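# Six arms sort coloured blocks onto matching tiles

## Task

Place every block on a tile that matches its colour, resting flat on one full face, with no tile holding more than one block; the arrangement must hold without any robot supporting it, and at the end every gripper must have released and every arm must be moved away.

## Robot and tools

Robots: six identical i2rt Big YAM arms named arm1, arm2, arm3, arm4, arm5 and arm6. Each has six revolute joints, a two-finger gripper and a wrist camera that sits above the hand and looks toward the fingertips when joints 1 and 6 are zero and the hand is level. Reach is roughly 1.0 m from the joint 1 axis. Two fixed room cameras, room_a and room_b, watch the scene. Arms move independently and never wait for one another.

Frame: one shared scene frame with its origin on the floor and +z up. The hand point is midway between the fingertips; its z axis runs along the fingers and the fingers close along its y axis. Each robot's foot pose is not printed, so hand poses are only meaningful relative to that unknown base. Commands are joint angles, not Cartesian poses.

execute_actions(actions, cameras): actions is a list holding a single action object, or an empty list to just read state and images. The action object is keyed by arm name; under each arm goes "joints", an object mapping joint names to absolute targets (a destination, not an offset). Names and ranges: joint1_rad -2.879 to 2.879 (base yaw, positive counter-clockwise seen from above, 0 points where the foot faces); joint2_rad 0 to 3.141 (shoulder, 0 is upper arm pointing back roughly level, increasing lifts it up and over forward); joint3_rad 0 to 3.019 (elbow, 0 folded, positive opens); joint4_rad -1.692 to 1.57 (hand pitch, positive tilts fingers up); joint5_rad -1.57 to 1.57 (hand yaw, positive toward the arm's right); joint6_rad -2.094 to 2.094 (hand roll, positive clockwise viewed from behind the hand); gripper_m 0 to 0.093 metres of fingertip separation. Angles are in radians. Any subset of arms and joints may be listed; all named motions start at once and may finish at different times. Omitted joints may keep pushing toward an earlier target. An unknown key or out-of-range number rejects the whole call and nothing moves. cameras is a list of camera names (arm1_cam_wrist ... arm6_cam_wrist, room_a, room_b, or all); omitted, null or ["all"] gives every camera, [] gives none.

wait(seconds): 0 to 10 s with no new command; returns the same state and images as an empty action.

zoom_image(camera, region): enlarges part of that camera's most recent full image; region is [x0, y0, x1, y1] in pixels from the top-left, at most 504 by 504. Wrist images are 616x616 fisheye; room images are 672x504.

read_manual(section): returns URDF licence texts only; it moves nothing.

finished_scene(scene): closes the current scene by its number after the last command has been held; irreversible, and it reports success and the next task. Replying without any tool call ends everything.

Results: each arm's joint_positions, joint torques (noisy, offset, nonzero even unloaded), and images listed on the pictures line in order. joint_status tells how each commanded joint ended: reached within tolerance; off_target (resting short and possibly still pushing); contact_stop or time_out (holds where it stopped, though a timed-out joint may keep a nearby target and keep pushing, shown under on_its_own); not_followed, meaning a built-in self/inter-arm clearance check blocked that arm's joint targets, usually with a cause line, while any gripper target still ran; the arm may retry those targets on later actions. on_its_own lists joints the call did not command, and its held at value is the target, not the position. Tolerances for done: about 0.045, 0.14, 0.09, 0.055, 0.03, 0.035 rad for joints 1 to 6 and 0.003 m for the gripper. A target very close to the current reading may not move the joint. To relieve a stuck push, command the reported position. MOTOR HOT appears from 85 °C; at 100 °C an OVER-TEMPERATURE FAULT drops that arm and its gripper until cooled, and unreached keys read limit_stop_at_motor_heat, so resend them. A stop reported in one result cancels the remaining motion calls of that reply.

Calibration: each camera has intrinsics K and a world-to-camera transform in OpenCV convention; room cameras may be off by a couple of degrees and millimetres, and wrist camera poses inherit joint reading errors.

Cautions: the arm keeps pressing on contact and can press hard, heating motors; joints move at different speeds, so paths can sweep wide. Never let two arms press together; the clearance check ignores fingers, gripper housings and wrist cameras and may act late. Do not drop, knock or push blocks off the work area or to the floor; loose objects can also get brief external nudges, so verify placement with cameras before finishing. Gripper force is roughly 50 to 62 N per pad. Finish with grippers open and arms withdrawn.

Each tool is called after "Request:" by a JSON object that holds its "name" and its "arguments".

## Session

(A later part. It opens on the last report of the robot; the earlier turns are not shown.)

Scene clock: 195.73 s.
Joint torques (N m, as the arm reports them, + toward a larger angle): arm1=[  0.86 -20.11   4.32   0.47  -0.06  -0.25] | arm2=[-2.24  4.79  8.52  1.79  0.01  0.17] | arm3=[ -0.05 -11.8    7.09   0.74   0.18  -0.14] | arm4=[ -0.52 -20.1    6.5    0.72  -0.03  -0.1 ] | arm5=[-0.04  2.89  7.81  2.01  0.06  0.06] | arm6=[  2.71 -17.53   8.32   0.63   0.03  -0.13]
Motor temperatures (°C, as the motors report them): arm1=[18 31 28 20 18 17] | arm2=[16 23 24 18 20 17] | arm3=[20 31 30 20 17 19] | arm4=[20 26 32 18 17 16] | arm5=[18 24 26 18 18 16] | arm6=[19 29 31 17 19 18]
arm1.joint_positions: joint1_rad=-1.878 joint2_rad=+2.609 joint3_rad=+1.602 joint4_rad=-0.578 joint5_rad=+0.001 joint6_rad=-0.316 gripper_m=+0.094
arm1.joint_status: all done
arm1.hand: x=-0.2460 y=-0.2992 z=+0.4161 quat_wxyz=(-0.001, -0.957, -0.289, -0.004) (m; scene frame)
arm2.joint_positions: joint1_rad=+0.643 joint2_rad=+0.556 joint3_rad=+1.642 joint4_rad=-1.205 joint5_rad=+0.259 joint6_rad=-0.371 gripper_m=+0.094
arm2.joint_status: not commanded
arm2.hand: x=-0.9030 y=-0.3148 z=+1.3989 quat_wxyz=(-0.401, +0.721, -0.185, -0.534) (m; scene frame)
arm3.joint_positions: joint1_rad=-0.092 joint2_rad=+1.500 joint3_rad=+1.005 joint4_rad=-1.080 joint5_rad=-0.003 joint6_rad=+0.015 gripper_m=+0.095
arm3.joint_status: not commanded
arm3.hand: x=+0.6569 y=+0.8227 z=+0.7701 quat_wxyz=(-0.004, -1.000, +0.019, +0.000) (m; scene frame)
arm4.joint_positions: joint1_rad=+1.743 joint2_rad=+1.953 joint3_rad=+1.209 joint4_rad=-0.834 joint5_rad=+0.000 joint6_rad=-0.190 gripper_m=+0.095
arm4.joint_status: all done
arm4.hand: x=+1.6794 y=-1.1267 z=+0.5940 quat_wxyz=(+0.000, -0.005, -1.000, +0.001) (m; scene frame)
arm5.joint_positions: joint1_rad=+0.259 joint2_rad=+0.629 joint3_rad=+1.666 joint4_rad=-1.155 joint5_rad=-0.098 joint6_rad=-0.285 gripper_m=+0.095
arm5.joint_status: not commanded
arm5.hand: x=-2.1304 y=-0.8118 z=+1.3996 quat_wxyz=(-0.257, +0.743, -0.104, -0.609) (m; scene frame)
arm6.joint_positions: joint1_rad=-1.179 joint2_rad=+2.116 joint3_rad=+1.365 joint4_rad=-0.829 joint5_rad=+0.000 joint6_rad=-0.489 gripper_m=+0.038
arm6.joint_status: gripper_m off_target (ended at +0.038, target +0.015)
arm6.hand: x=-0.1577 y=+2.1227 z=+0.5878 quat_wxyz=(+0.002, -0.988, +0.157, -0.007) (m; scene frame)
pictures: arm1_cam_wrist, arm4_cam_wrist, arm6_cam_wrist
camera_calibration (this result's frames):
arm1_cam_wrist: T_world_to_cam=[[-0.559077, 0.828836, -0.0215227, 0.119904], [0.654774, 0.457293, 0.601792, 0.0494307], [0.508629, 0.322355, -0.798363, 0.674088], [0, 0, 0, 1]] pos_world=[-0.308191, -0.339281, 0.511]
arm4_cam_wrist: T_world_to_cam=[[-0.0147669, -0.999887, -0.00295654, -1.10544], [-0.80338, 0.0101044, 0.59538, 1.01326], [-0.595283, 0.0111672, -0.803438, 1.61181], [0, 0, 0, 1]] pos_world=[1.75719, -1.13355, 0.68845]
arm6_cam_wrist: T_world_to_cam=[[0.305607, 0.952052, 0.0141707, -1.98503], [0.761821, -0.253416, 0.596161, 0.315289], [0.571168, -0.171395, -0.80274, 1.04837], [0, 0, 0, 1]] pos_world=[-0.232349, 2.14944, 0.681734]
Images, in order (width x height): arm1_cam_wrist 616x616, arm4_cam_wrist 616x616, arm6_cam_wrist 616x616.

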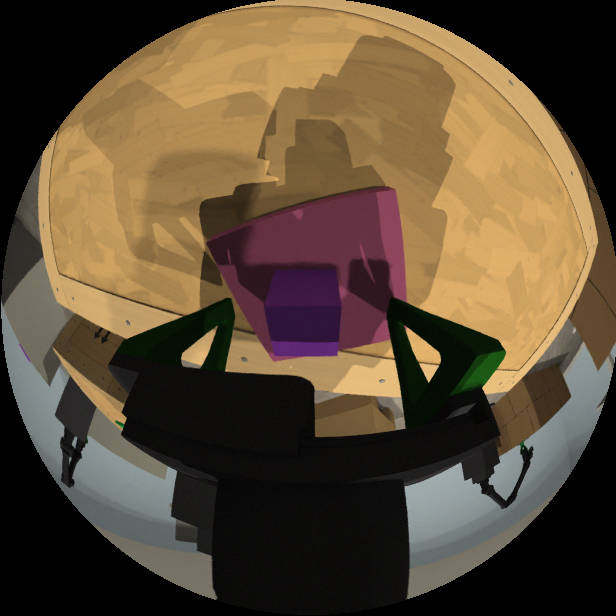

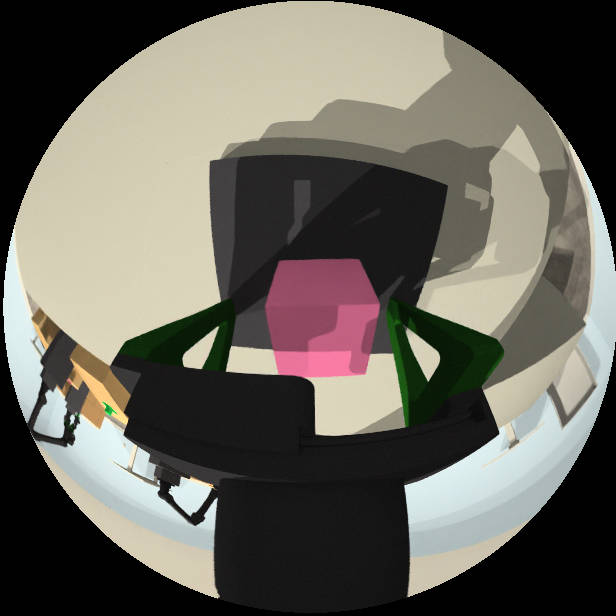

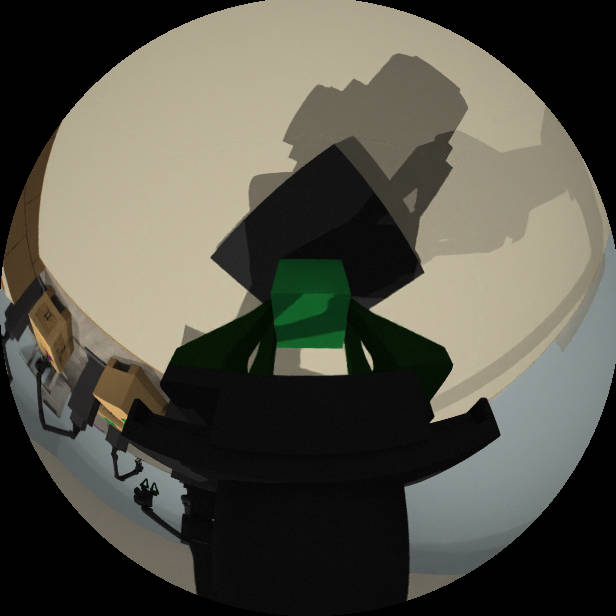

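Request:
{"name": "execute_actions", "arguments": {"actions": [{"arm1":{"joints":{"joint2_rad":2.609,"gripper_m":0.015}},"arm4":{"joints":{"gripper_m":0.02}},"arm6":{"joints":{"joint2_rad":1.9,"joint4_rad":-1.04}}}], "cameras": ["arm1_cam_wrist","arm4_cam_wrist","arm6_cam_wrist"]}}

Scene clock: 200.80 s.
Joint torques (N m, as the arm reports them, + toward a larger angle): arm1=[  0.88 -18.46   4.3    0.49  -0.05  -0.24] | arm2=[-2.27  4.78  8.52  1.76 -0.01  0.16] | arm3=[ -0.33 -11.75   7.05   0.72   0.18  -0.13] | arm4=[ -0.52 -20.03   6.5    0.72  -0.04  -0.09] | arm5=[-0.04  2.92  7.81  2.02  0.05  0.07] | arm6=[  2.76 -15.28   9.33  -0.33   0.03  -0.12]
Motor temperatures (°C, as the motors report them): arm1=[18 31 27 20 18 17] | arm2=[16 23 24 18 20 17] | arm3=[20 31 30 20 17 19] | arm4=[20 26 32 18 17 16] | arm5=[18 24 26 18 18 16] | arm6=[19 29 31 17 19 18]
arm1.joint_positions: joint1_rad=-1.878 joint2_rad=+2.609 joint3_rad=+1.602 joint4_rad=-0.578 joint5_rad=+0.001 joint6_rad=-0.316 gripper_m=+0.031
arm1.joint_status: gripper_m off_target (ended at +0.031, target +0.015); the others done
arm1.hand: x=-0.2460 y=-0.2992 z=+0.4161 quat_wxyz=(-0.001, -0.957, -0.289, -0.004) (m; scene frame)
arm2.joint_positions: joint1_rad=+0.643 joint2_rad=+0.556 joint3_rad=+1.642 joint4_rad=-1.205 joint5_rad=+0.259 joint6_rad=-0.371 gripper_m=+0.094
arm2.joint_status: not commanded
arm2.hand: x=-0.9030 y=-0.3148 z=+1.3989 quat_wxyz=(-0.401, +0.721, -0.185, -0.534) (m; scene frame)
arm3.joint_positions: joint1_rad=-0.092 joint2_rad=+1.500 joint3_rad=+1.005 joint4_rad=-1.080 joint5_rad=-0.003 joint6_rad=+0.015 gripper_m=+0.095
arm3.joint_status: not commanded
arm3.hand: x=+0.6569 y=+0.8227 z=+0.7701 quat_wxyz=(-0.004, -1.000, +0.019, +0.000) (m; scene frame)
arm4.joint_positions: joint1_rad=+1.743 joint2_rad=+1.953 joint3_rad=+1.209 joint4_rad=-0.834 joint5_rad=+0.000 joint6_rad=-0.190 gripper_m=+0.042
arm4.joint_status: gripper_m off_target (ended at +0.042, target +0.020)
arm4.hand: x=+1.6793 y=-1.1268 z=+0.5940 quat_wxyz=(+0.000, -0.005, -1.000, +0.001) (m; scene frame)
arm5.joint_positions: joint1_rad=+0.259 joint2_rad=+0.629 joint3_rad=+1.666 joint4_rad=-1.155 joint5_rad=-0.098 joint6_rad=-0.285 gripper_m=+0.095
arm5.joint_status: not commanded
arm5.hand: x=-2.1304 y=-0.8118 z=+1.3996 quat_wxyz=(-0.257, +0.743, -0.104, -0.609) (m; scene frame)
arm6.joint_positions: joint1_rad=-1.179 joint2_rad=+1.880 joint3_rad=+1.370 joint4_rad=-1.026 joint5_rad=+0.000 joint6_rad=-0.489 gripper_m=+0.038
arm6.joint_status: all done
arm6.hand: x=-0.1519 y=+2.1144 z=+0.7136 quat_wxyz=(+0.015, -0.987, +0.157, +0.010) (m; scene frame)
pictures: arm1_cam_wrist, arm4_cam_wrist, arm6_cam_wrist
camera_calibration (this result's frames):
arm1_cam_wrist: T_world_to_cam=[[-0.559393, 0.828623, -0.0215252, 0.119764], [0.6546, 0.457545, 0.60179, 0.0494636], [0.508506, 0.322547, -0.798364, 0.674115], [0, 0, 0, 1]] pos_world=[-0.308176, -0.339304, 0.511]
arm4_cam_wrist: T_world_to_cam=[[-0.0143856, -0.999893, -0.0025819, -1.10637], [-0.803339, 0.0100202, 0.595438, 1.01305], [-0.595349, 0.0106399, -0.803397, 1.6113], [0, 0, 0, 1]] pos_world=[1.75719, -1.13355, 0.688447]
arm6_cam_wrist: T_world_to_cam=[[0.305808, 0.951465, 0.0345878, -1.99395], [0.779325, -0.27102, 0.564978, 0.295897], [0.546931, -0.14582, -0.824381, 1.10233], [0, 0, 0, 1]] pos_world=[-0.223734, 2.13811, 0.810534]
Images, in order (width x height): arm1_cam_wrist 616x616, arm4_cam_wrist 616x616, arm6_cam_wrist 616x616.

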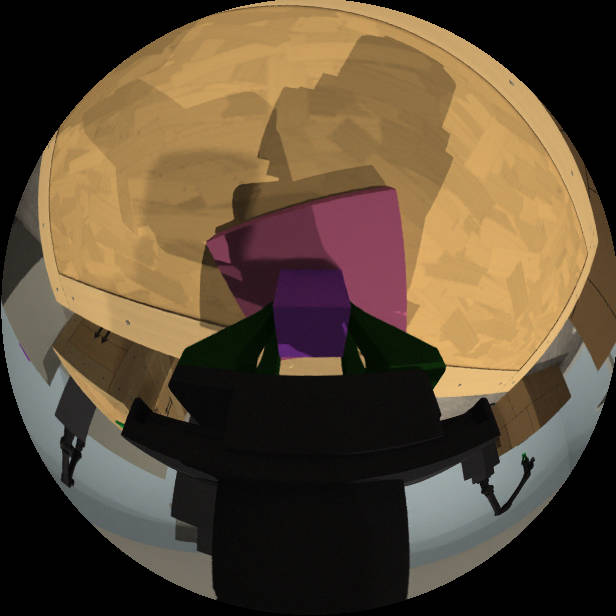

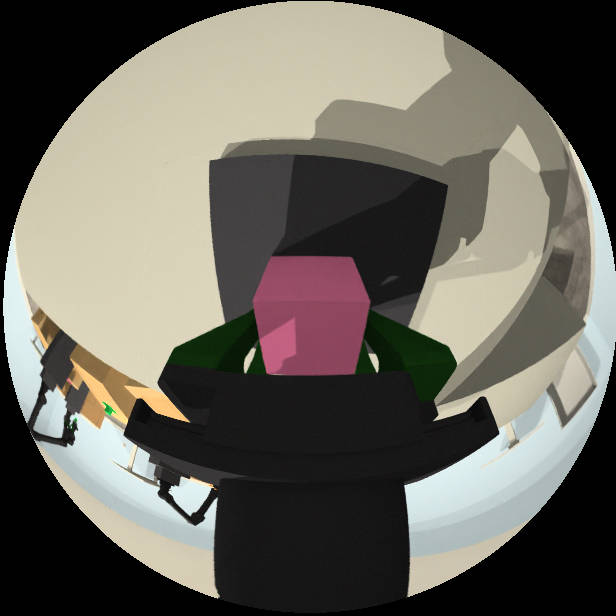

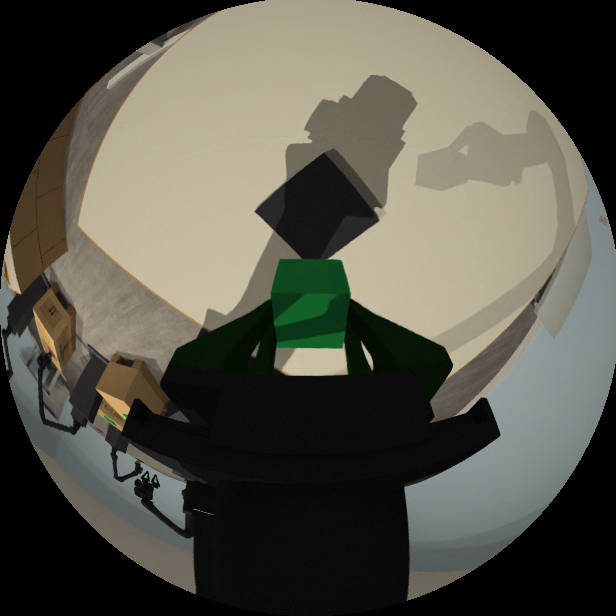

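Request:
{"name": "execute_actions", "arguments": {"actions": [{"arm1":{"joints":{"joint1_rad":-0.145,"joint2_rad":2.35,"joint3_rad":1.365,"joint4_rad":-0.58,"joint6_rad":0}},"arm4":{"joints":{"joint1_rad":-2.29,"joint2_rad":1.6,"joint4_rad":-1.18,"joint6_rad":0}},"arm6":{"joints":{"joint1_rad":1.94,"joint6_rad":0}}}], "cameras": ["arm1_cam_wrist","arm4_cam_wrist","arm6_cam_wrist","room_b"]}}

Scene clock: 248.97 s.
Joint torques (N m, as the arm reports them, + toward a larger angle): arm1=[ -0.92 -16.32   4.43   0.14   0.09   0.06] | arm2=[-2.29  4.91  8.49  1.81  0.    0.16] | arm3=[  0.   -11.88   7.07   0.79   0.18  -0.13] | arm4=[  0.95 -16.68   8.84  -0.23  -0.05   0.09] | arm5=[-0.04  2.9   7.81  2.02  0.05  0.07] | arm6=[  1.7  -15.45   9.31  -0.38   0.09   0.08]
Motor temperatures (°C, as the motors report them): arm1=[18 32 26 20 18 17] | arm2=[16 22 24 18 20 17] | arm3=[20 31 30 20 17 19] | arm4=[20 26 32 18 17 16] | arm5=[18 24 26 18 18 16] | arm6=[19 28 33 17 19 18]
arm1.joint_positions: joint1_rad=-0.138 joint2_rad=+2.339 joint3_rad=+1.375 joint4_rad=-0.578 joint5_rad=-0.002 joint6_rad=-0.014 gripper_m=+0.031
arm1.joint_status: all done
arm1.hand: x=+0.5541 y=-0.6497 z=+0.5140 quat_wxyz=(-0.012, -0.530, -0.848, +0.011) (m; scene frame)
arm2.joint_positions: joint1_rad=+0.643 joint2_rad=+0.556 joint3_rad=+1.642 joint4_rad=-1.205 joint5_rad=+0.259 joint6_rad=-0.371 gripper_m=+0.094
arm2.joint_status: not commanded
arm2.hand: x=-0.9030 y=-0.3148 z=+1.3989 quat_wxyz=(-0.401, +0.721, -0.185, -0.534) (m; scene frame)
arm3.joint_positions: joint1_rad=-0.092 joint2_rad=+1.500 joint3_rad=+1.005 joint4_rad=-1.080 joint5_rad=-0.003 joint6_rad=+0.015 gripper_m=+0.095
arm3.joint_status: not commanded
arm3.hand: x=+0.6569 y=+0.8227 z=+0.7701 quat_wxyz=(-0.004, -1.000, +0.019, +0.000) (m; scene frame)
arm4.joint_positions: joint1_rad=-2.296 joint2_rad=+1.608 joint3_rad=+1.198 joint4_rad=-1.167 joint5_rad=+0.001 joint6_rad=-0.009 gripper_m=+0.042
arm4.joint_status: all done
arm4.hand: x=+0.9771 y=-0.6225 z=+0.7443 quat_wxyz=(-0.001, -0.856, +0.517, -0.006) (m; scene frame)
arm5.joint_positions: joint1_rad=+0.259 joint2_rad=+0.629 joint3_rad=+1.666 joint4_rad=-1.155 joint5_rad=-0.098 joint6_rad=-0.285 gripper_m=+0.095
arm5.joint_status: not commanded
arm5.hand: x=-2.1304 y=-0.8118 z=+1.3996 quat_wxyz=(-0.257, +0.743, -0.104, -0.609) (m; scene frame)
arm6.joint_positions: joint1_rad=+1.948 joint2_rad=+1.883 joint3_rad=+1.370 joint4_rad=-1.026 joint5_rad=-0.001 joint6_rad=-0.012 gripper_m=+0.038
arm6.joint_status: all done
arm6.hand: x=+0.5956 y=+1.3261 z=+0.7117 quat_wxyz=(-0.017, -0.393, -0.920, +0.000) (m; scene frame)
pictures: arm1_cam_wrist, arm4_cam_wrist, arm6_cam_wrist, room_b
camera_calibration (this result's frames):
arm1_cam_wrist: T_world_to_cam=[[-0.895185, -0.44556, -0.0109318, 0.212693], [-0.371147, 0.731652, 0.571782, 0.389069], [-0.246765, 0.515909, -0.820332, 1.01394], [0, 0, 0, 1]] pos_world=[0.585007, -0.712997, 0.611631]
arm4_cam_wrist: T_world_to_cam=[[0.887698, 0.460427, -0.000587879, -0.58574], [0.367199, -0.707185, 0.604197, -1.24229], [0.277772, -0.53656, -0.796835, 0.109898], [0, 0, 0, 1]] pos_world=[0.945603, -0.549875, 0.837816]
arm6_cam_wrist: T_world_to_cam=[[-0.719, -0.694984, -0.00607199, 1.35021], [-0.578342, 0.593437, 0.559779, -0.833176], [-0.385434, 0.405993, -0.828619, 0.40359], [0, 0, 0, 1]] pos_world=[0.644499, 1.26896, 0.809015]
Images, in order (width x height): arm1_cam_wrist 616x616, arm4_cam_wrist 616x616, arm6_cam_wrist 616x616, room_b 672x504.

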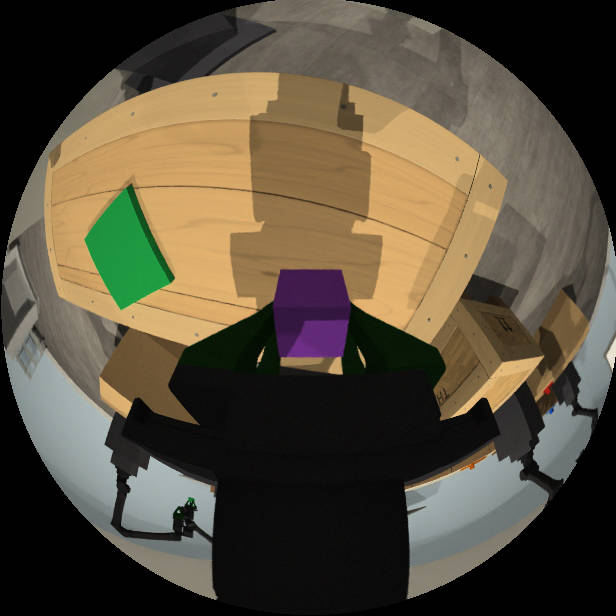

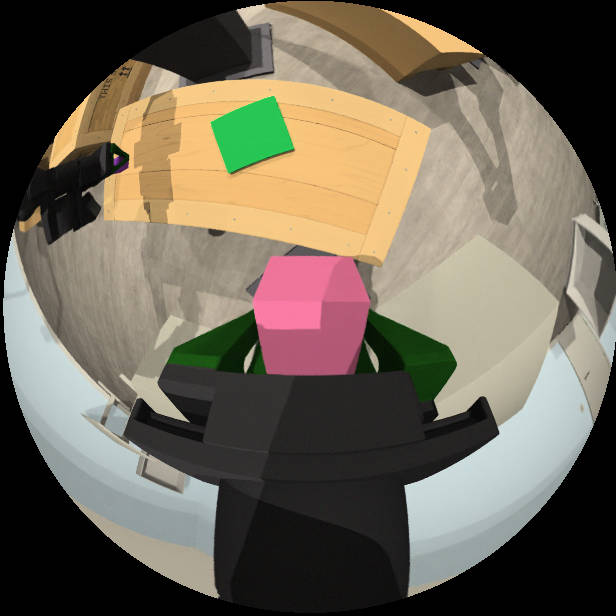

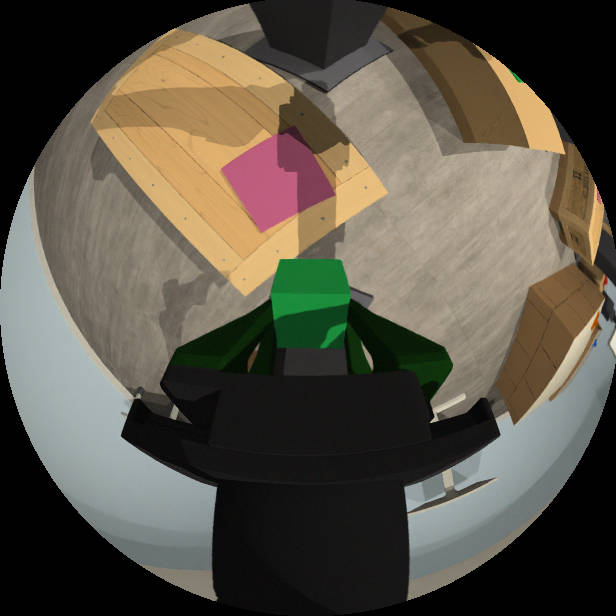

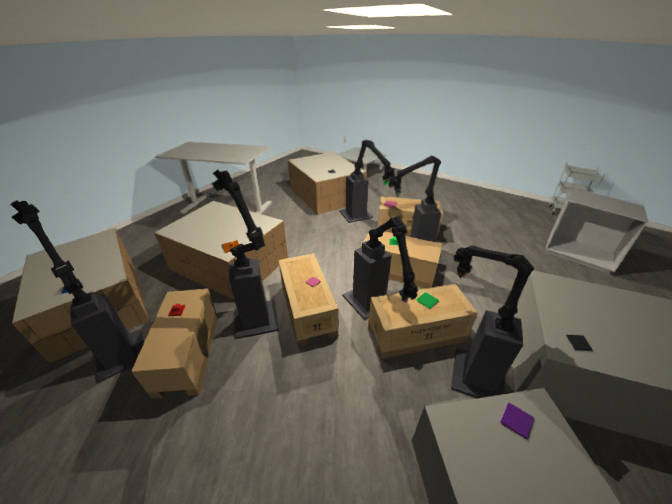

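Request:
{"name": "execute_actions", "arguments": {"actions": [{"arm1":{"joints":{"joint2_rad":2.62,"joint3_rad":1.65,"joint4_rad":-0.575}},"arm4":{"joints":{"joint1_rad":-2.37,"joint2_rad":2.437,"joint3_rad":1.58,"joint4_rad":-0.68}},"arm6":{"joints":{"joint1_rad":2.04,"joint2_rad":2.51,"joint3_rad":1.675,"joint4_rad":-0.70}}}], "cameras": ["arm1_cam_wrist","arm4_cam_wrist","arm6_cam_wrist"]}}

Scene clock: 274.97 s.
Joint torques (N m, as the arm reports them, + toward a larger angle): arm1=[ -0.9  -18.29   8.22   0.26   0.1    0.06] | arm2=[-2.29  4.74  8.5   1.77  0.    0.17] | arm3=[ -0.25 -11.75   7.06   0.75   0.15  -0.14] | arm4=[  0.69 -25.11   7.55   0.68  -0.03   0.09] | arm5=[-0.06  2.91  7.8   2.02  0.05  0.07] | arm6=[  1.75 -21.86   6.47   0.46   0.11   0.07]
Motor temperatures (°C, as the motors report them): arm1=[18 31 26 20 18 17] | arm2=[16 22 24 18 20 17] | arm3=[20 31 30 20 17 19] | arm4=[20 26 34 18 17 16] | arm5=[18 23 26 18 18 16] | arm6=[19 29 33 17 19 18]
arm1.joint_positions: joint1_rad=-0.138 joint2_rad=+2.619 joint3_rad=+1.614 joint4_rad=-0.578 joint5_rad=-0.002 joint6_rad=-0.014 gripper_m=+0.031
arm1.joint_status: all done
arm1.hand: x=+0.5651 y=-0.6748 z=+0.4106 quat_wxyz=(+0.005, -0.530, -0.848, +0.000) (m; scene frame)
arm2.joint_positions: joint1_rad=+0.643 joint2_rad=+0.556 joint3_rad=+1.642 joint4_rad=-1.205 joint5_rad=+0.259 joint6_rad=-0.371 gripper_m=+0.094
arm2.joint_status: not commanded
arm2.hand: x=-0.9030 y=-0.3148 z=+1.3989 quat_wxyz=(-0.401, +0.721, -0.185, -0.534) (m; scene frame)
arm3.joint_positions: joint1_rad=-0.092 joint2_rad=+1.500 joint3_rad=+1.005 joint4_rad=-1.080 joint5_rad=-0.003 joint6_rad=+0.015 gripper_m=+0.095
arm3.joint_status: not commanded
arm3.hand: x=+0.6569 y=+0.8227 z=+0.7701 quat_wxyz=(-0.004, -1.000, +0.019, +0.000) (m; scene frame)
arm4.joint_positions: joint1_rad=-2.375 joint2_rad=+2.439 joint3_rad=+1.556 joint4_rad=-0.693 joint5_rad=+0.001 joint6_rad=-0.009 gripper_m=+0.042
arm4.joint_status: all done
arm4.hand: x=+0.9565 y=-0.4766 z=+0.4174 quat_wxyz=(-0.001, -0.835, +0.551, -0.006) (m; scene frame)
arm5.joint_positions: joint1_rad=+0.259 joint2_rad=+0.629 joint3_rad=+1.666 joint4_rad=-1.155 joint5_rad=-0.098 joint6_rad=-0.285 gripper_m=+0.095
arm5.joint_status: not commanded
arm5.hand: x=-2.1304 y=-0.8118 z=+1.3996 quat_wxyz=(-0.257, +0.743, -0.104, -0.609) (m; scene frame)
arm6.joint_positions: joint1_rad=+2.049 joint2_rad=+2.517 joint3_rad=+1.662 joint4_rad=-0.709 joint5_rad=-0.001 joint6_rad=-0.010 gripper_m=+0.038
arm6.joint_status: all done
arm6.hand: x=+0.6954 y=+1.3165 z=+0.4389 quat_wxyz=(-0.007, -0.346, -0.938, -0.005) (m; scene frame)
pictures: arm1_cam_wrist, arm4_cam_wrist, arm6_cam_wrist
camera_calibration (this result's frames):
arm1_cam_wrist: T_world_to_cam=[[-0.89551, -0.444884, -0.0118405, 0.21121], [-0.36083, 0.710229, 0.604464, 0.436984], [-0.260507, 0.545576, -0.796544, 0.962824], [0, 0, 0, 1]] pos_world=[0.59764, -0.741688, 0.505292]
arm4_cam_wrist: T_world_to_cam=[[0.921252, 0.388967, -0.000458405, -0.70095], [0.310364, -0.734372, 0.603632, -0.892428], [0.234456, -0.556239, -0.797263, -0.0343249], [0, 0, 0, 1]] pos_world=[0.930776, -0.401821, 0.511011]
arm6_cam_wrist: T_world_to_cam=[[-0.646236, -0.763107, -0.00678424, 1.45305], [-0.625509, 0.524577, 0.577544, -0.501434], [-0.43717, 0.377474, -0.816331, 0.288047], [0, 0, 0, 1]] pos_world=[0.751285, 1.26314, 0.534601]
Images, in order (width x height): arm1_cam_wrist 616x616, arm4_cam_wrist 616x616, arm6_cam_wrist 616x616.

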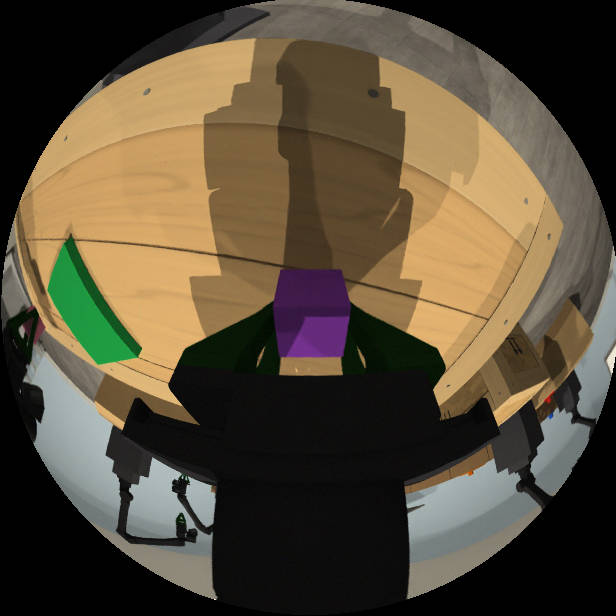

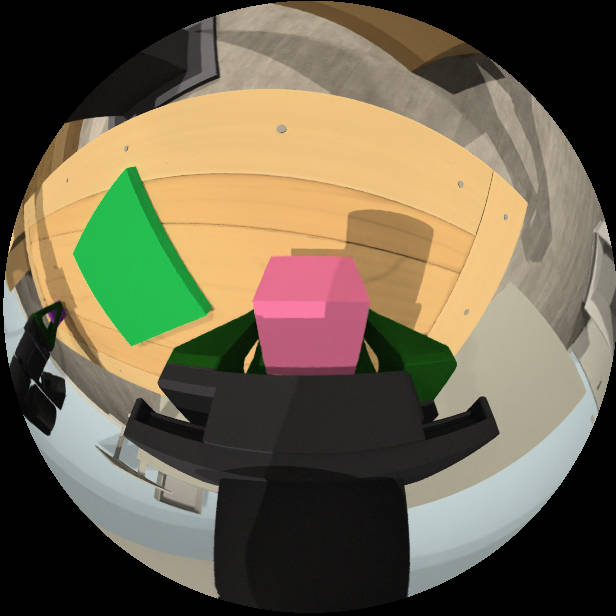

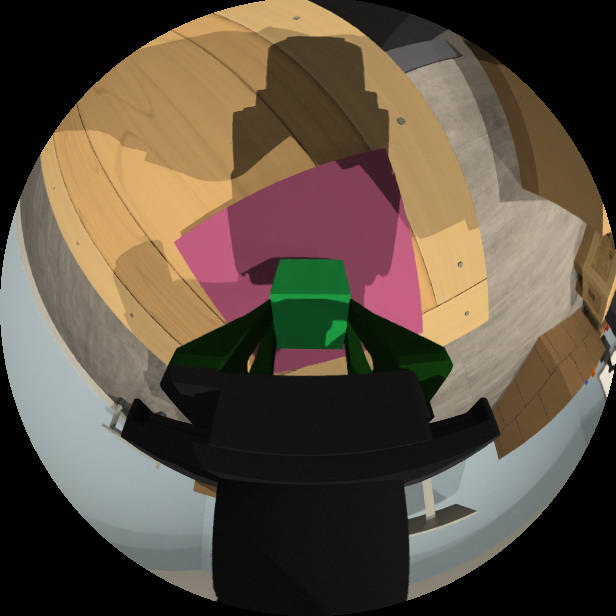

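Request:
{"name": "execute_actions", "arguments": {"actions": [{"arm1":{"joints":{"joint2_rad":2.64,"joint4_rad":-0.55}},"arm4":{"joints":{"joint2_rad":2.485,"joint4_rad":-0.635}},"arm6":{"joints":{"joint2_rad":2.555,"joint4_rad":-0.67}}}], "cameras": ["arm1_cam_wrist","arm4_cam_wrist","arm6_cam_wrist"]}}

Scene clock: 282.93 s.
Joint torques (N m, as the arm reports them, + toward a larger angle): arm1=[ -0.99 -17.5    8.23   0.9    0.09   0.06] | arm2=[-2.    4.54  8.52  1.78  0.01  0.16] | arm3=[  0.02 -12.14   7.12   0.74   0.16  -0.13] | arm4=[  0.65 -23.78   7.4    0.73  -0.03   0.09] | arm5=[-0.04  2.88  7.8   2.03  0.05  0.07] | arm6=[  1.71 -19.26   6.49   0.74   0.12   0.07]
Motor temperatures (°C, as the motors report them): arm1=[18 32 27 20 18 17] | arm2=[16 22 24 18 20 17] | arm3=[20 31 30 20 17 19] | arm4=[20 27 33 18 17 16] | arm5=[18 23 26 18 18 16] | arm6=[19 31 32 17 19 18]
arm1.joint_positions: joint1_rad=-0.138 joint2_rad=+2.619 joint3_rad=+1.614 joint4_rad=-0.567 joint5_rad=-0.002 joint6_rad=-0.014 gripper_m=+0.031
arm1.joint_status: all done
arm1.hand: x=+0.5663 y=-0.6773 z=+0.4106 quat_wxyz=(+0.001, -0.530, -0.848, +0.003) (m; scene frame)
arm2.joint_positions: joint1_rad=+0.643 joint2_rad=+0.556 joint3_rad=+1.642 joint4_rad=-1.205 joint5_rad=+0.259 joint6_rad=-0.371 gripper_m=+0.094
arm2.joint_status: not commanded
arm2.hand: x=-0.9030 y=-0.3148 z=+1.3989 quat_wxyz=(-0.401, +0.721, -0.185, -0.534) (m; scene frame)
arm3.joint_positions: joint1_rad=-0.092 joint2_rad=+1.500 joint3_rad=+1.005 joint4_rad=-1.080 joint5_rad=-0.003 joint6_rad=+0.015 gripper_m=+0.095
arm3.joint_status: not commanded
arm3.hand: x=+0.6569 y=+0.8227 z=+0.7701 quat_wxyz=(-0.004, -1.000, +0.019, +0.000) (m; scene frame)
arm4.joint_positions: joint1_rad=-2.375 joint2_rad=+2.475 joint3_rad=+1.556 joint4_rad=-0.650 joint5_rad=+0.001 joint6_rad=-0.009 gripper_m=+0.042
arm4.joint_status: all done
arm4.hand: x=+0.9575 y=-0.4789 z=+0.3966 quat_wxyz=(+0.001, -0.835, +0.551, -0.003) (m; scene frame)
arm5.joint_positions: joint1_rad=+0.259 joint2_rad=+0.629 joint3_rad=+1.666 joint4_rad=-1.155 joint5_rad=-0.098 joint6_rad=-0.285 gripper_m=+0.095
arm5.joint_status: not commanded
arm5.hand: x=-2.1304 y=-0.8118 z=+1.3996 quat_wxyz=(-0.257, +0.743, -0.104, -0.609) (m; scene frame)
arm6.joint_positions: joint1_rad=+2.049 joint2_rad=+2.526 joint3_rad=+1.662 joint4_rad=-0.685 joint5_rad=-0.001 joint6_rad=-0.010 gripper_m=+0.038
arm6.joint_status: all done
arm6.hand: x=+0.6973 y=+1.3149 z=+0.4335 quat_wxyz=(-0.013, -0.346, -0.938, -0.002) (m; scene frame)
pictures: arm1_cam_wrist, arm4_cam_wrist, arm6_cam_wrist
camera_calibration (this result's frames):
arm1_cam_wrist: T_world_to_cam=[[-0.89542, -0.445072, -0.0115949, 0.21087], [-0.363708, 0.716209, 0.595619, 0.44847], [-0.256789, 0.537546, -0.803184, 0.95964], [0, 0, 0, 1]] pos_world=[0.598354, -0.743196, 0.506095]
arm4_cam_wrist: T_world_to_cam=[[0.921239, 0.388998, -0.00042908, -0.701024], [0.311975, -0.738171, 0.598144, -0.883086], [0.23236, -0.551167, -0.801389, -0.0463361], [0, 0, 0, 1]] pos_world=[0.932078, -0.40471, 0.490778]
arm6_cam_wrist: T_world_to_cam=[[-0.646305, -0.763051, -0.00657506, 1.45293], [-0.631656, 0.530139, 0.565653, -0.494195], [-0.428137, 0.369738, -0.824617, 0.292498], [0, 0, 0, 1]] pos_world=[0.752102, 1.2625, 0.530295]
Images, in order (width x height): arm1_cam_wrist 616x616, arm4_cam_wrist 616x616, arm6_cam_wrist 616x616.

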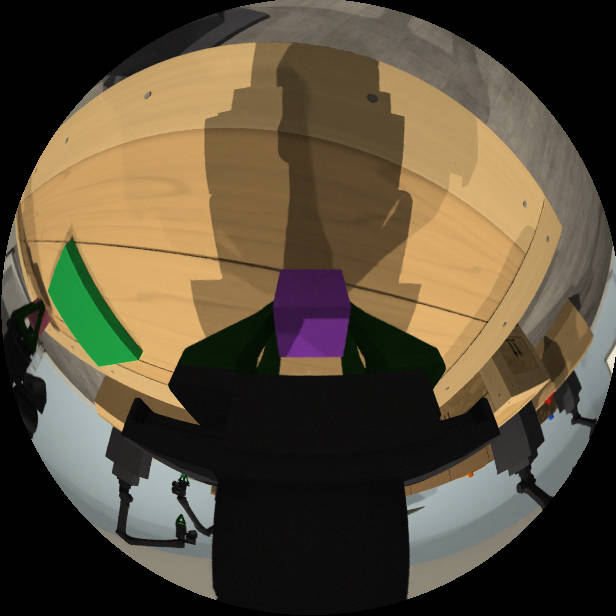

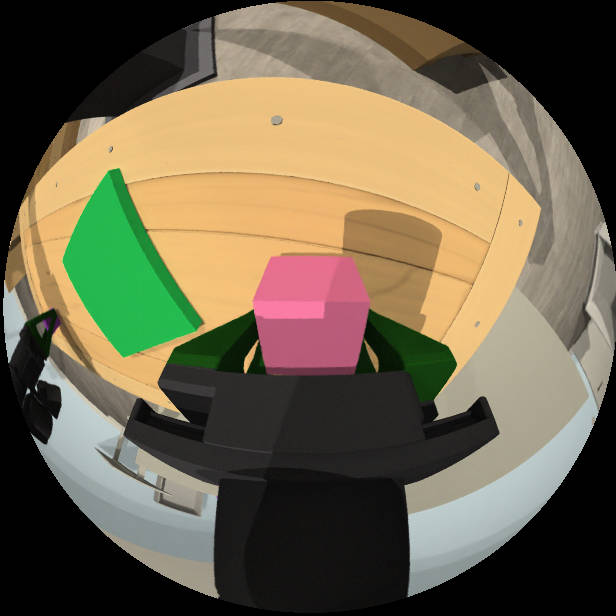

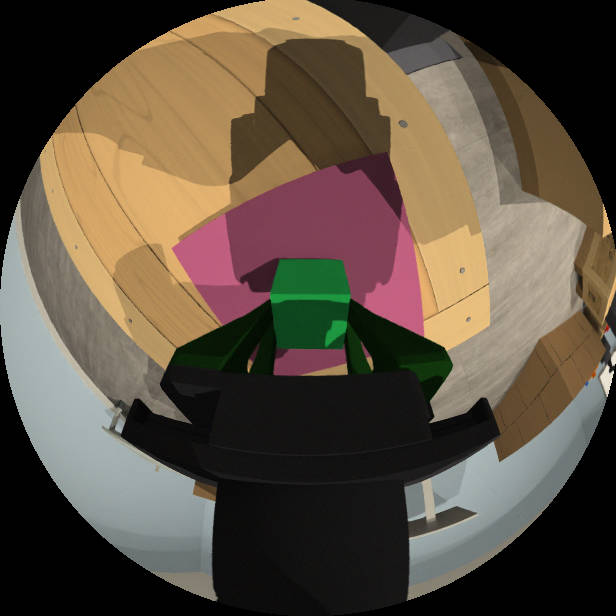

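Request:
{"name": "execute_actions", "arguments": {"actions": [{"arm1":{"joints":{"joint2_rad":2.62,"gripper_m":0.093}},"arm4":{"joints":{"gripper_m":0.085}},"arm6":{"joints":{"joint2_rad":2.53,"gripper_m":0.093}}}], "cameras": ["arm1_cam_wrist","arm4_cam_wrist","arm6_cam_wrist"]}}

Scene clock: 287.80 s.
Joint torques (N m, as the arm reports them, + toward a larger angle): arm1=[ -0.98 -18.42   8.36   0.89   0.1    0.06] | arm2=[-2.29  4.82  8.55  1.77  0.01  0.18] | arm3=[ -0.15 -11.76   7.05   0.73   0.15  -0.13] | arm4=[  0.65 -24.19   7.42   0.76  -0.04   0.09] | arm5=[-0.05  2.88  7.81  2.03  0.05  0.07] | arm6=[  1.76 -21.12   6.5    0.73   0.11   0.07]
Motor temperatures (°C, as the motors report them): arm1=[18 32 27 20 18 17] | arm2=[16 22 24 18 20 17] | arm3=[20 31 30 20 17 19] | arm4=[20 27 33 18 17 16] | arm5=[18 23 26 18 18 16] | arm6=[19 31 31 17 19 18]
arm1.joint_positions: joint1_rad=-0.138 joint2_rad=+2.619 joint3_rad=+1.614 joint4_rad=-0.567 joint5_rad=-0.002 joint6_rad=-0.014 gripper_m=+0.093
arm1.joint_status: all done
arm1.hand: x=+0.5663 y=-0.6773 z=+0.4106 quat_wxyz=(+0.001, -0.530, -0.848, +0.003) (m; scene frame)
arm2.joint_positions: joint1_rad=+0.643 joint2_rad=+0.556 joint3_rad=+1.642 joint4_rad=-1.205 joint5_rad=+0.259 joint6_rad=-0.371 gripper_m=+0.094
arm2.joint_status: not commanded
arm2.hand: x=-0.9030 y=-0.3148 z=+1.3989 quat_wxyz=(-0.401, +0.721, -0.185, -0.534) (m; scene frame)
arm3.joint_positions: joint1_rad=-0.092 joint2_rad=+1.500 joint3_rad=+1.005 joint4_rad=-1.080 joint5_rad=-0.003 joint6_rad=+0.015 gripper_m=+0.095
arm3.joint_status: not commanded
arm3.hand: x=+0.6569 y=+0.8227 z=+0.7701 quat_wxyz=(-0.004, -1.000, +0.019, +0.000) (m; scene frame)
arm4.joint_positions: joint1_rad=-2.375 joint2_rad=+2.475 joint3_rad=+1.556 joint4_rad=-0.650 joint5_rad=+0.001 joint6_rad=-0.009 gripper_m=+0.085
arm4.joint_status: all done
arm4.hand: x=+0.9575 y=-0.4789 z=+0.3966 quat_wxyz=(+0.001, -0.835, +0.551, -0.003) (m; scene frame)
arm5.joint_positions: joint1_rad=+0.259 joint2_rad=+0.629 joint3_rad=+1.666 joint4_rad=-1.155 joint5_rad=-0.098 joint6_rad=-0.285 gripper_m=+0.095
arm5.joint_status: not commanded
arm5.hand: x=-2.1304 y=-0.8118 z=+1.3996 quat_wxyz=(-0.257, +0.743, -0.104, -0.609) (m; scene frame)
arm6.joint_positions: joint1_rad=+2.049 joint2_rad=+2.526 joint3_rad=+1.662 joint4_rad=-0.685 joint5_rad=-0.001 joint6_rad=-0.010 gripper_m=+0.093
arm6.joint_status: all done
arm6.hand: x=+0.6973 y=+1.3149 z=+0.4335 quat_wxyz=(-0.013, -0.346, -0.938, -0.002) (m; scene frame)
pictures: arm1_cam_wrist, arm4_cam_wrist, arm6_cam_wrist
camera_calibration (this result's frames):
arm1_cam_wrist: T_world_to_cam=[[-0.895589, -0.444731, -0.0115954, 0.211198], [-0.363435, 0.716348, 0.595617, 0.448411], [-0.256583, 0.537643, -0.803185, 0.959589], [0, 0, 0, 1]] pos_world=[0.598329, -0.743208, 0.506095]
arm4_cam_wrist: T_world_to_cam=[[0.921239, 0.388998, -0.00042908, -0.701024], [0.311975, -0.738171, 0.598144, -0.883086], [0.23236, -0.551167, -0.801389, -0.0463361], [0, 0, 0, 1]] pos_world=[0.932078, -0.40471, 0.490778]
arm6_cam_wrist: T_world_to_cam=[[-0.646305, -0.763051, -0.00657506, 1.45293], [-0.631656, 0.530139, 0.565653, -0.494195], [-0.428137, 0.369738, -0.824617, 0.292498], [0, 0, 0, 1]] pos_world=[0.752102, 1.2625, 0.530295]
Images, in order (width x height): arm1_cam_wrist 616x616, arm4_cam_wrist 616x616, arm6_cam_wrist 616x616.

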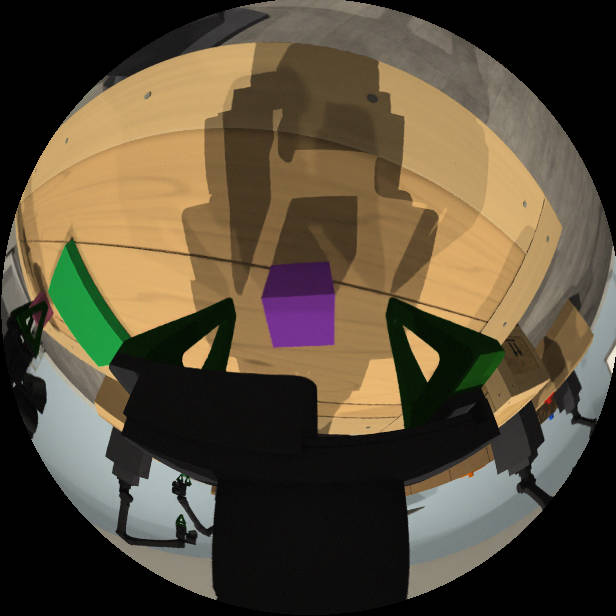

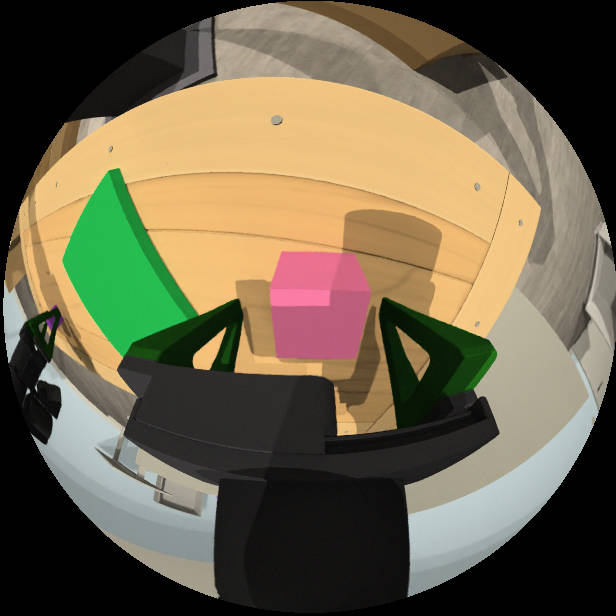

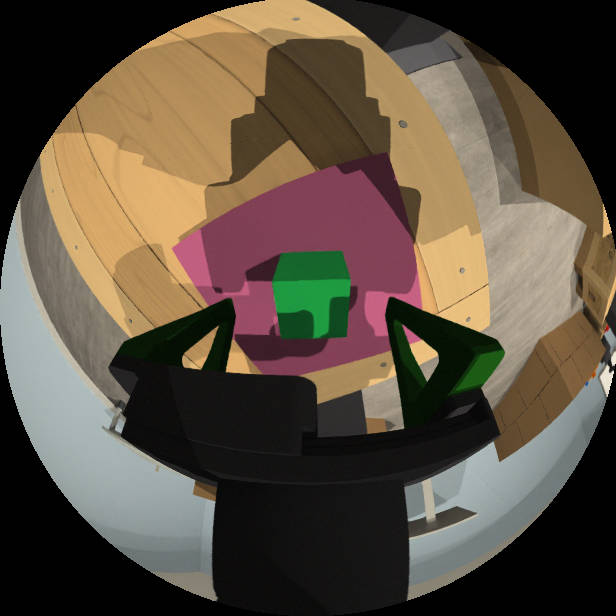

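Request:
{"name": "execute_actions", "arguments": {"actions": [{"arm1":{"joints":{"joint2_rad":1.3,"joint3_rad":1.2,"joint4_rad":-1.47}},"arm4":{"joints":{"joint2_rad":2.27,"joint4_rad":-0.86,"gripper_m":0.093}},"arm6":{"joints":{"joint2_rad":1.0,"joint4_rad":-1.5}}}], "cameras": ["room_b"]}}

Scene clock: 311.70 s.
Joint torques (N m, as the arm reports them, + toward a larger angle): arm1=[-0.84 -8.84  8.8  -0.43  0.1   0.06] | arm2=[-2.11  4.63  8.52  1.8   0.01  0.16] | arm3=[ -0.18 -11.74   7.14   0.82   0.16  -0.14] | arm4=[  0.66 -24.23   7.5   -0.16  -0.03   0.09] | arm5=[-0.03  2.89  7.81  2.02  0.05  0.07] | arm6=[ 1.53 -2.82  8.44  0.88  0.12  0.06]
Motor temperatures (°C, as the motors report them): arm1=[18 32 28 20 18 17] | arm2=[16 22 24 18 20 17] | arm3=[20 31 30 20 17 19] | arm4=[20 28 33 18 17 16] | arm5=[18 23 26 18 18 16] | arm6=[19 33 31 17 19 18]
arm1.joint_positions: joint1_rad=-0.138 joint2_rad=+1.308 joint3_rad=+1.211 joint4_rad=-1.456 joint5_rad=-0.002 joint6_rad=-0.014 gripper_m=+0.093
arm1.joint_status: all done
arm1.hand: x=+0.4780 y=-0.4802 z=+0.9488 quat_wxyz=(-0.008, -0.530, -0.848, +0.008) (m; scene frame)
arm2.joint_positions: joint1_rad=+0.643 joint2_rad=+0.556 joint3_rad=+1.642 joint4_rad=-1.205 joint5_rad=+0.259 joint6_rad=-0.371 gripper_m=+0.094
arm2.joint_status: not commanded
arm2.hand: x=-0.9030 y=-0.3148 z=+1.3989 quat_wxyz=(-0.401, +0.721, -0.185, -0.534) (m; scene frame)
arm3.joint_positions: joint1_rad=-0.092 joint2_rad=+1.500 joint3_rad=+1.005 joint4_rad=-1.080 joint5_rad=-0.003 joint6_rad=+0.015 gripper_m=+0.095
arm3.joint_status: not commanded
arm3.hand: x=+0.6569 y=+0.8227 z=+0.7701 quat_wxyz=(-0.004, -1.000, +0.019, +0.000) (m; scene frame)
arm4.joint_positions: joint1_rad=-2.375 joint2_rad=+2.257 joint3_rad=+1.571 joint4_rad=-0.847 joint5_rad=+0.001 joint6_rad=-0.009 gripper_m=+0.093
arm4.joint_status: all done
arm4.hand: x=+0.9469 y=-0.4550 z=+0.5277 quat_wxyz=(+0.011, -0.835, +0.551, +0.012) (m; scene frame)
arm5.joint_positions: joint1_rad=+0.259 joint2_rad=+0.629 joint3_rad=+1.666 joint4_rad=-1.155 joint5_rad=-0.098 joint6_rad=-0.285 gripper_m=+0.095
arm5.joint_status: not commanded
arm5.hand: x=-2.1304 y=-0.8118 z=+1.3996 quat_wxyz=(-0.257, +0.743, -0.104, -0.609) (m; scene frame)
arm6.joint_positions: joint1_rad=+2.049 joint2_rad=+0.989 joint3_rad=+1.668 joint4_rad=-1.485 joint5_rad=-0.001 joint6_rad=-0.010 gripper_m=+0.093
arm6.joint_status: all done
arm6.hand: x=+0.4746 y=+1.4957 z=+1.2222 quat_wxyz=(-0.352, -0.323, -0.869, +0.127) (m; scene frame)
pictures: room_b
Images, in order (width x height): room_b 672x504.

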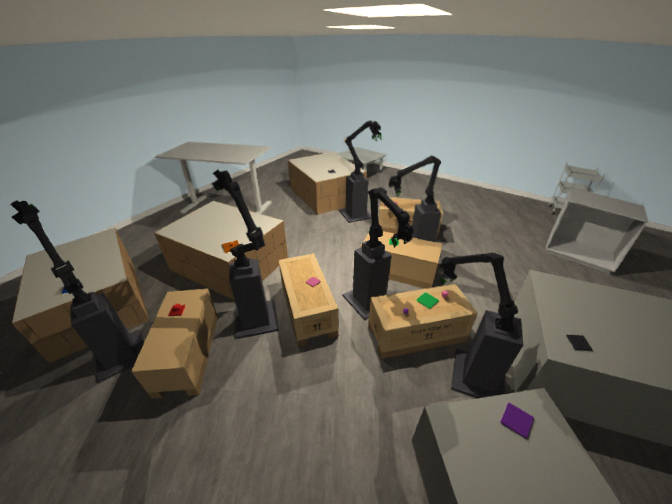

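Request:
{"name": "execute_actions", "arguments": {"actions": [{"arm1":{"joints":{"joint1_rad":1.89}},"arm4":{"joints":{"joint1_rad":-1.75,"joint2_rad":2.45,"joint3_rad":1.915,"joint4_rad":-1.01,"joint6_rad":0.58}},"arm6":{"joints":{"joint1_rad":1.0}},"arm3":{"joints":{"joint1_rad":-1.02,"joint2_rad":2.41,"joint3_rad":1.62,"joint4_rad":-0.745,"joint6_rad":-0.23}}}], "cameras": ["arm1_cam_wrist","arm4_cam_wrist","arm3_cam_wrist"]}}

Scene clock: 331.17 s.
Joint torques (N m, as the arm reports them, + toward a larger angle): arm1=[-0.26 -8.54  8.75 -0.42  0.02  0.04] | arm2=[-2.23  4.87  8.55  1.77  0.02  0.16] | arm3=[  0.32 -23.15   7.75   0.05  -0.06  -0.15] | arm4=[  1.08 -27.56   9.13  -0.22   0.08   0.11] | arm5=[-0.02  2.91  7.8   2.02  0.05  0.07] | arm6=[ 1.68 -3.57  8.45  0.86  0.09  0.06]
Motor temperatures (°C, as the motors report them): arm1=[18 30 29 20 18 17] | arm2=[16 21 24 18 20 17] | arm3=[20 31 31 20 17 19] | arm4=[20 29 33 18 17 16] | arm5=[18 23 26 18 18 16] | arm6=[19 27 32 17 19 18]
arm1.joint_positions: joint1_rad=+1.886 joint2_rad=+1.308 joint3_rad=+1.211 joint4_rad=-1.456 joint5_rad=+0.000 joint6_rad=-0.012 gripper_m=+0.093
arm1.joint_status: all done
arm1.hand: x=+0.5542 y=+0.1489 z=+0.9452 quat_wxyz=(-0.005, +0.437, -0.899, -0.003) (m; scene frame)
arm2.joint_positions: joint1_rad=+0.643 joint2_rad=+0.556 joint3_rad=+1.642 joint4_rad=-1.205 joint5_rad=+0.259 joint6_rad=-0.371 gripper_m=+0.094
arm2.joint_status: not commanded
arm2.hand: x=-0.9030 y=-0.3148 z=+1.3989 quat_wxyz=(-0.401, +0.721, -0.185, -0.534) (m; scene frame)
arm3.joint_positions: joint1_rad=-1.019 joint2_rad=+2.424 joint3_rad=+1.593 joint4_rad=-0.741 joint5_rad=+0.002 joint6_rad=-0.215 gripper_m=+0.095
arm3.joint_status: all done
arm3.hand: x=+0.6999 y=+1.3084 z=+0.4824 quat_wxyz=(-0.003, -0.933, +0.360, +0.001) (m; scene frame)
arm4.joint_positions: joint1_rad=-1.755 joint2_rad=+2.447 joint3_rad=+1.895 joint4_rad=-0.997 joint5_rad=-0.001 joint6_rad=+0.569 gripper_m=+0.093
arm4.joint_status: all done
arm4.hand: x=+0.6017 y=-0.6634 z=+0.5079 quat_wxyz=(+0.000, -0.846, +0.533, +0.007) (m; scene frame)
arm5.joint_positions: joint1_rad=+0.259 joint2_rad=+0.629 joint3_rad=+1.666 joint4_rad=-1.155 joint5_rad=-0.098 joint6_rad=-0.285 gripper_m=+0.095
arm5.joint_status: not commanded
arm5.hand: x=-2.1304 y=-0.8118 z=+1.3996 quat_wxyz=(-0.257, +0.743, -0.104, -0.609) (m; scene frame)
arm6.joint_positions: joint1_rad=+1.006 joint2_rad=+0.995 joint3_rad=+1.668 joint4_rad=-1.485 joint5_rad=-0.001 joint6_rad=-0.010 gripper_m=+0.093
arm6.joint_status: all done
arm6.hand: x=+0.1557 y=+1.3838 z=+1.2165 quat_wxyz=(-0.234, -0.715, -0.596, +0.281) (m; scene frame)
pictures: arm1_cam_wrist, arm3_cam_wrist, arm4_cam_wrist
camera_calibration (this result's frames):
arm1_cam_wrist: T_world_to_cam=[[0.791134, -0.611378, -0.0180184, -0.329858], [-0.48647, -0.646812, 0.587351, -0.187258], [-0.370748, -0.455908, -0.809132, 1.15849], [0, 0, 0, 1]] pos_world=[0.599375, 0.205378, 1.04142]
arm3_cam_wrist: T_world_to_cam=[[0.676445, 0.736297, -0.0170021, -1.42576], [0.60208, -0.539547, 0.588548, 0.00490785], [0.424173, -0.408357, -0.808283, 0.749401], [0, 0, 0, 1]] pos_world=[0.64362, 1.35846, 0.578599]
arm4_cam_wrist: T_world_to_cam=[[0.904295, 0.426683, -0.0138287, -0.259417], [0.353376, -0.72997, 0.585038, -0.987623], [0.239532, -0.533934, -0.810888, 0.0357606], [0, 0, 0, 1]] pos_world=[0.575026, -0.591152, 0.603207]
Images, in order (width x height): arm1_cam_wrist 616x616, arm3_cam_wrist 616x616, arm4_cam_wrist 616x616.

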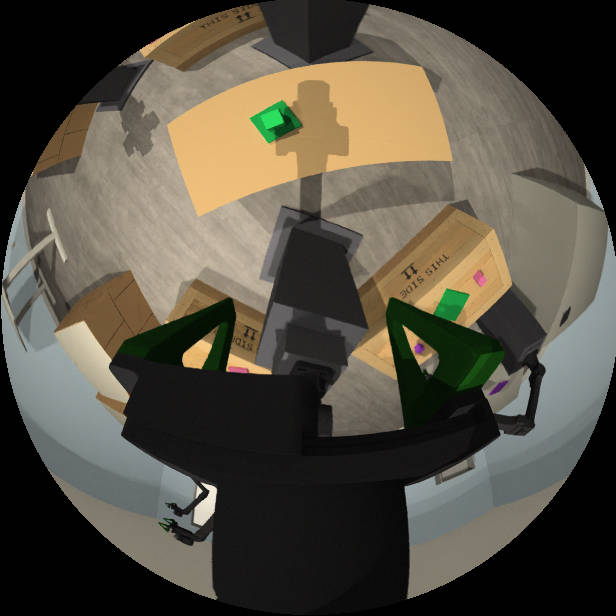

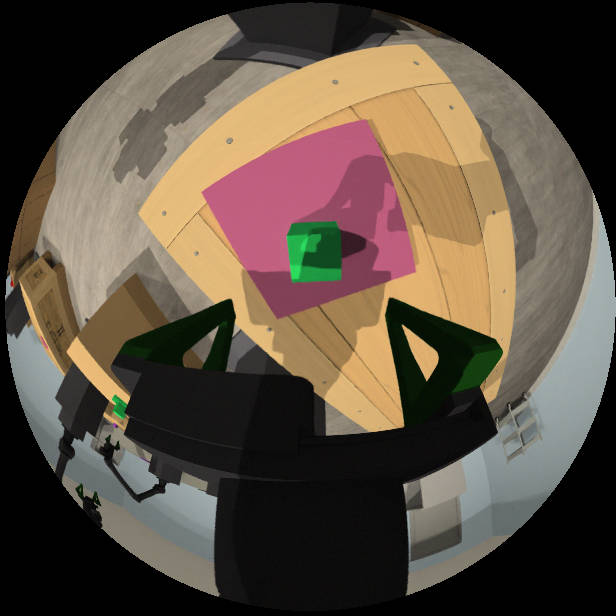

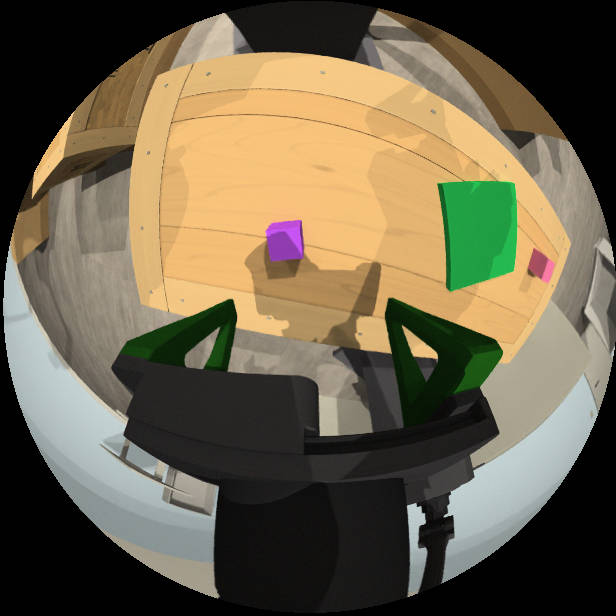

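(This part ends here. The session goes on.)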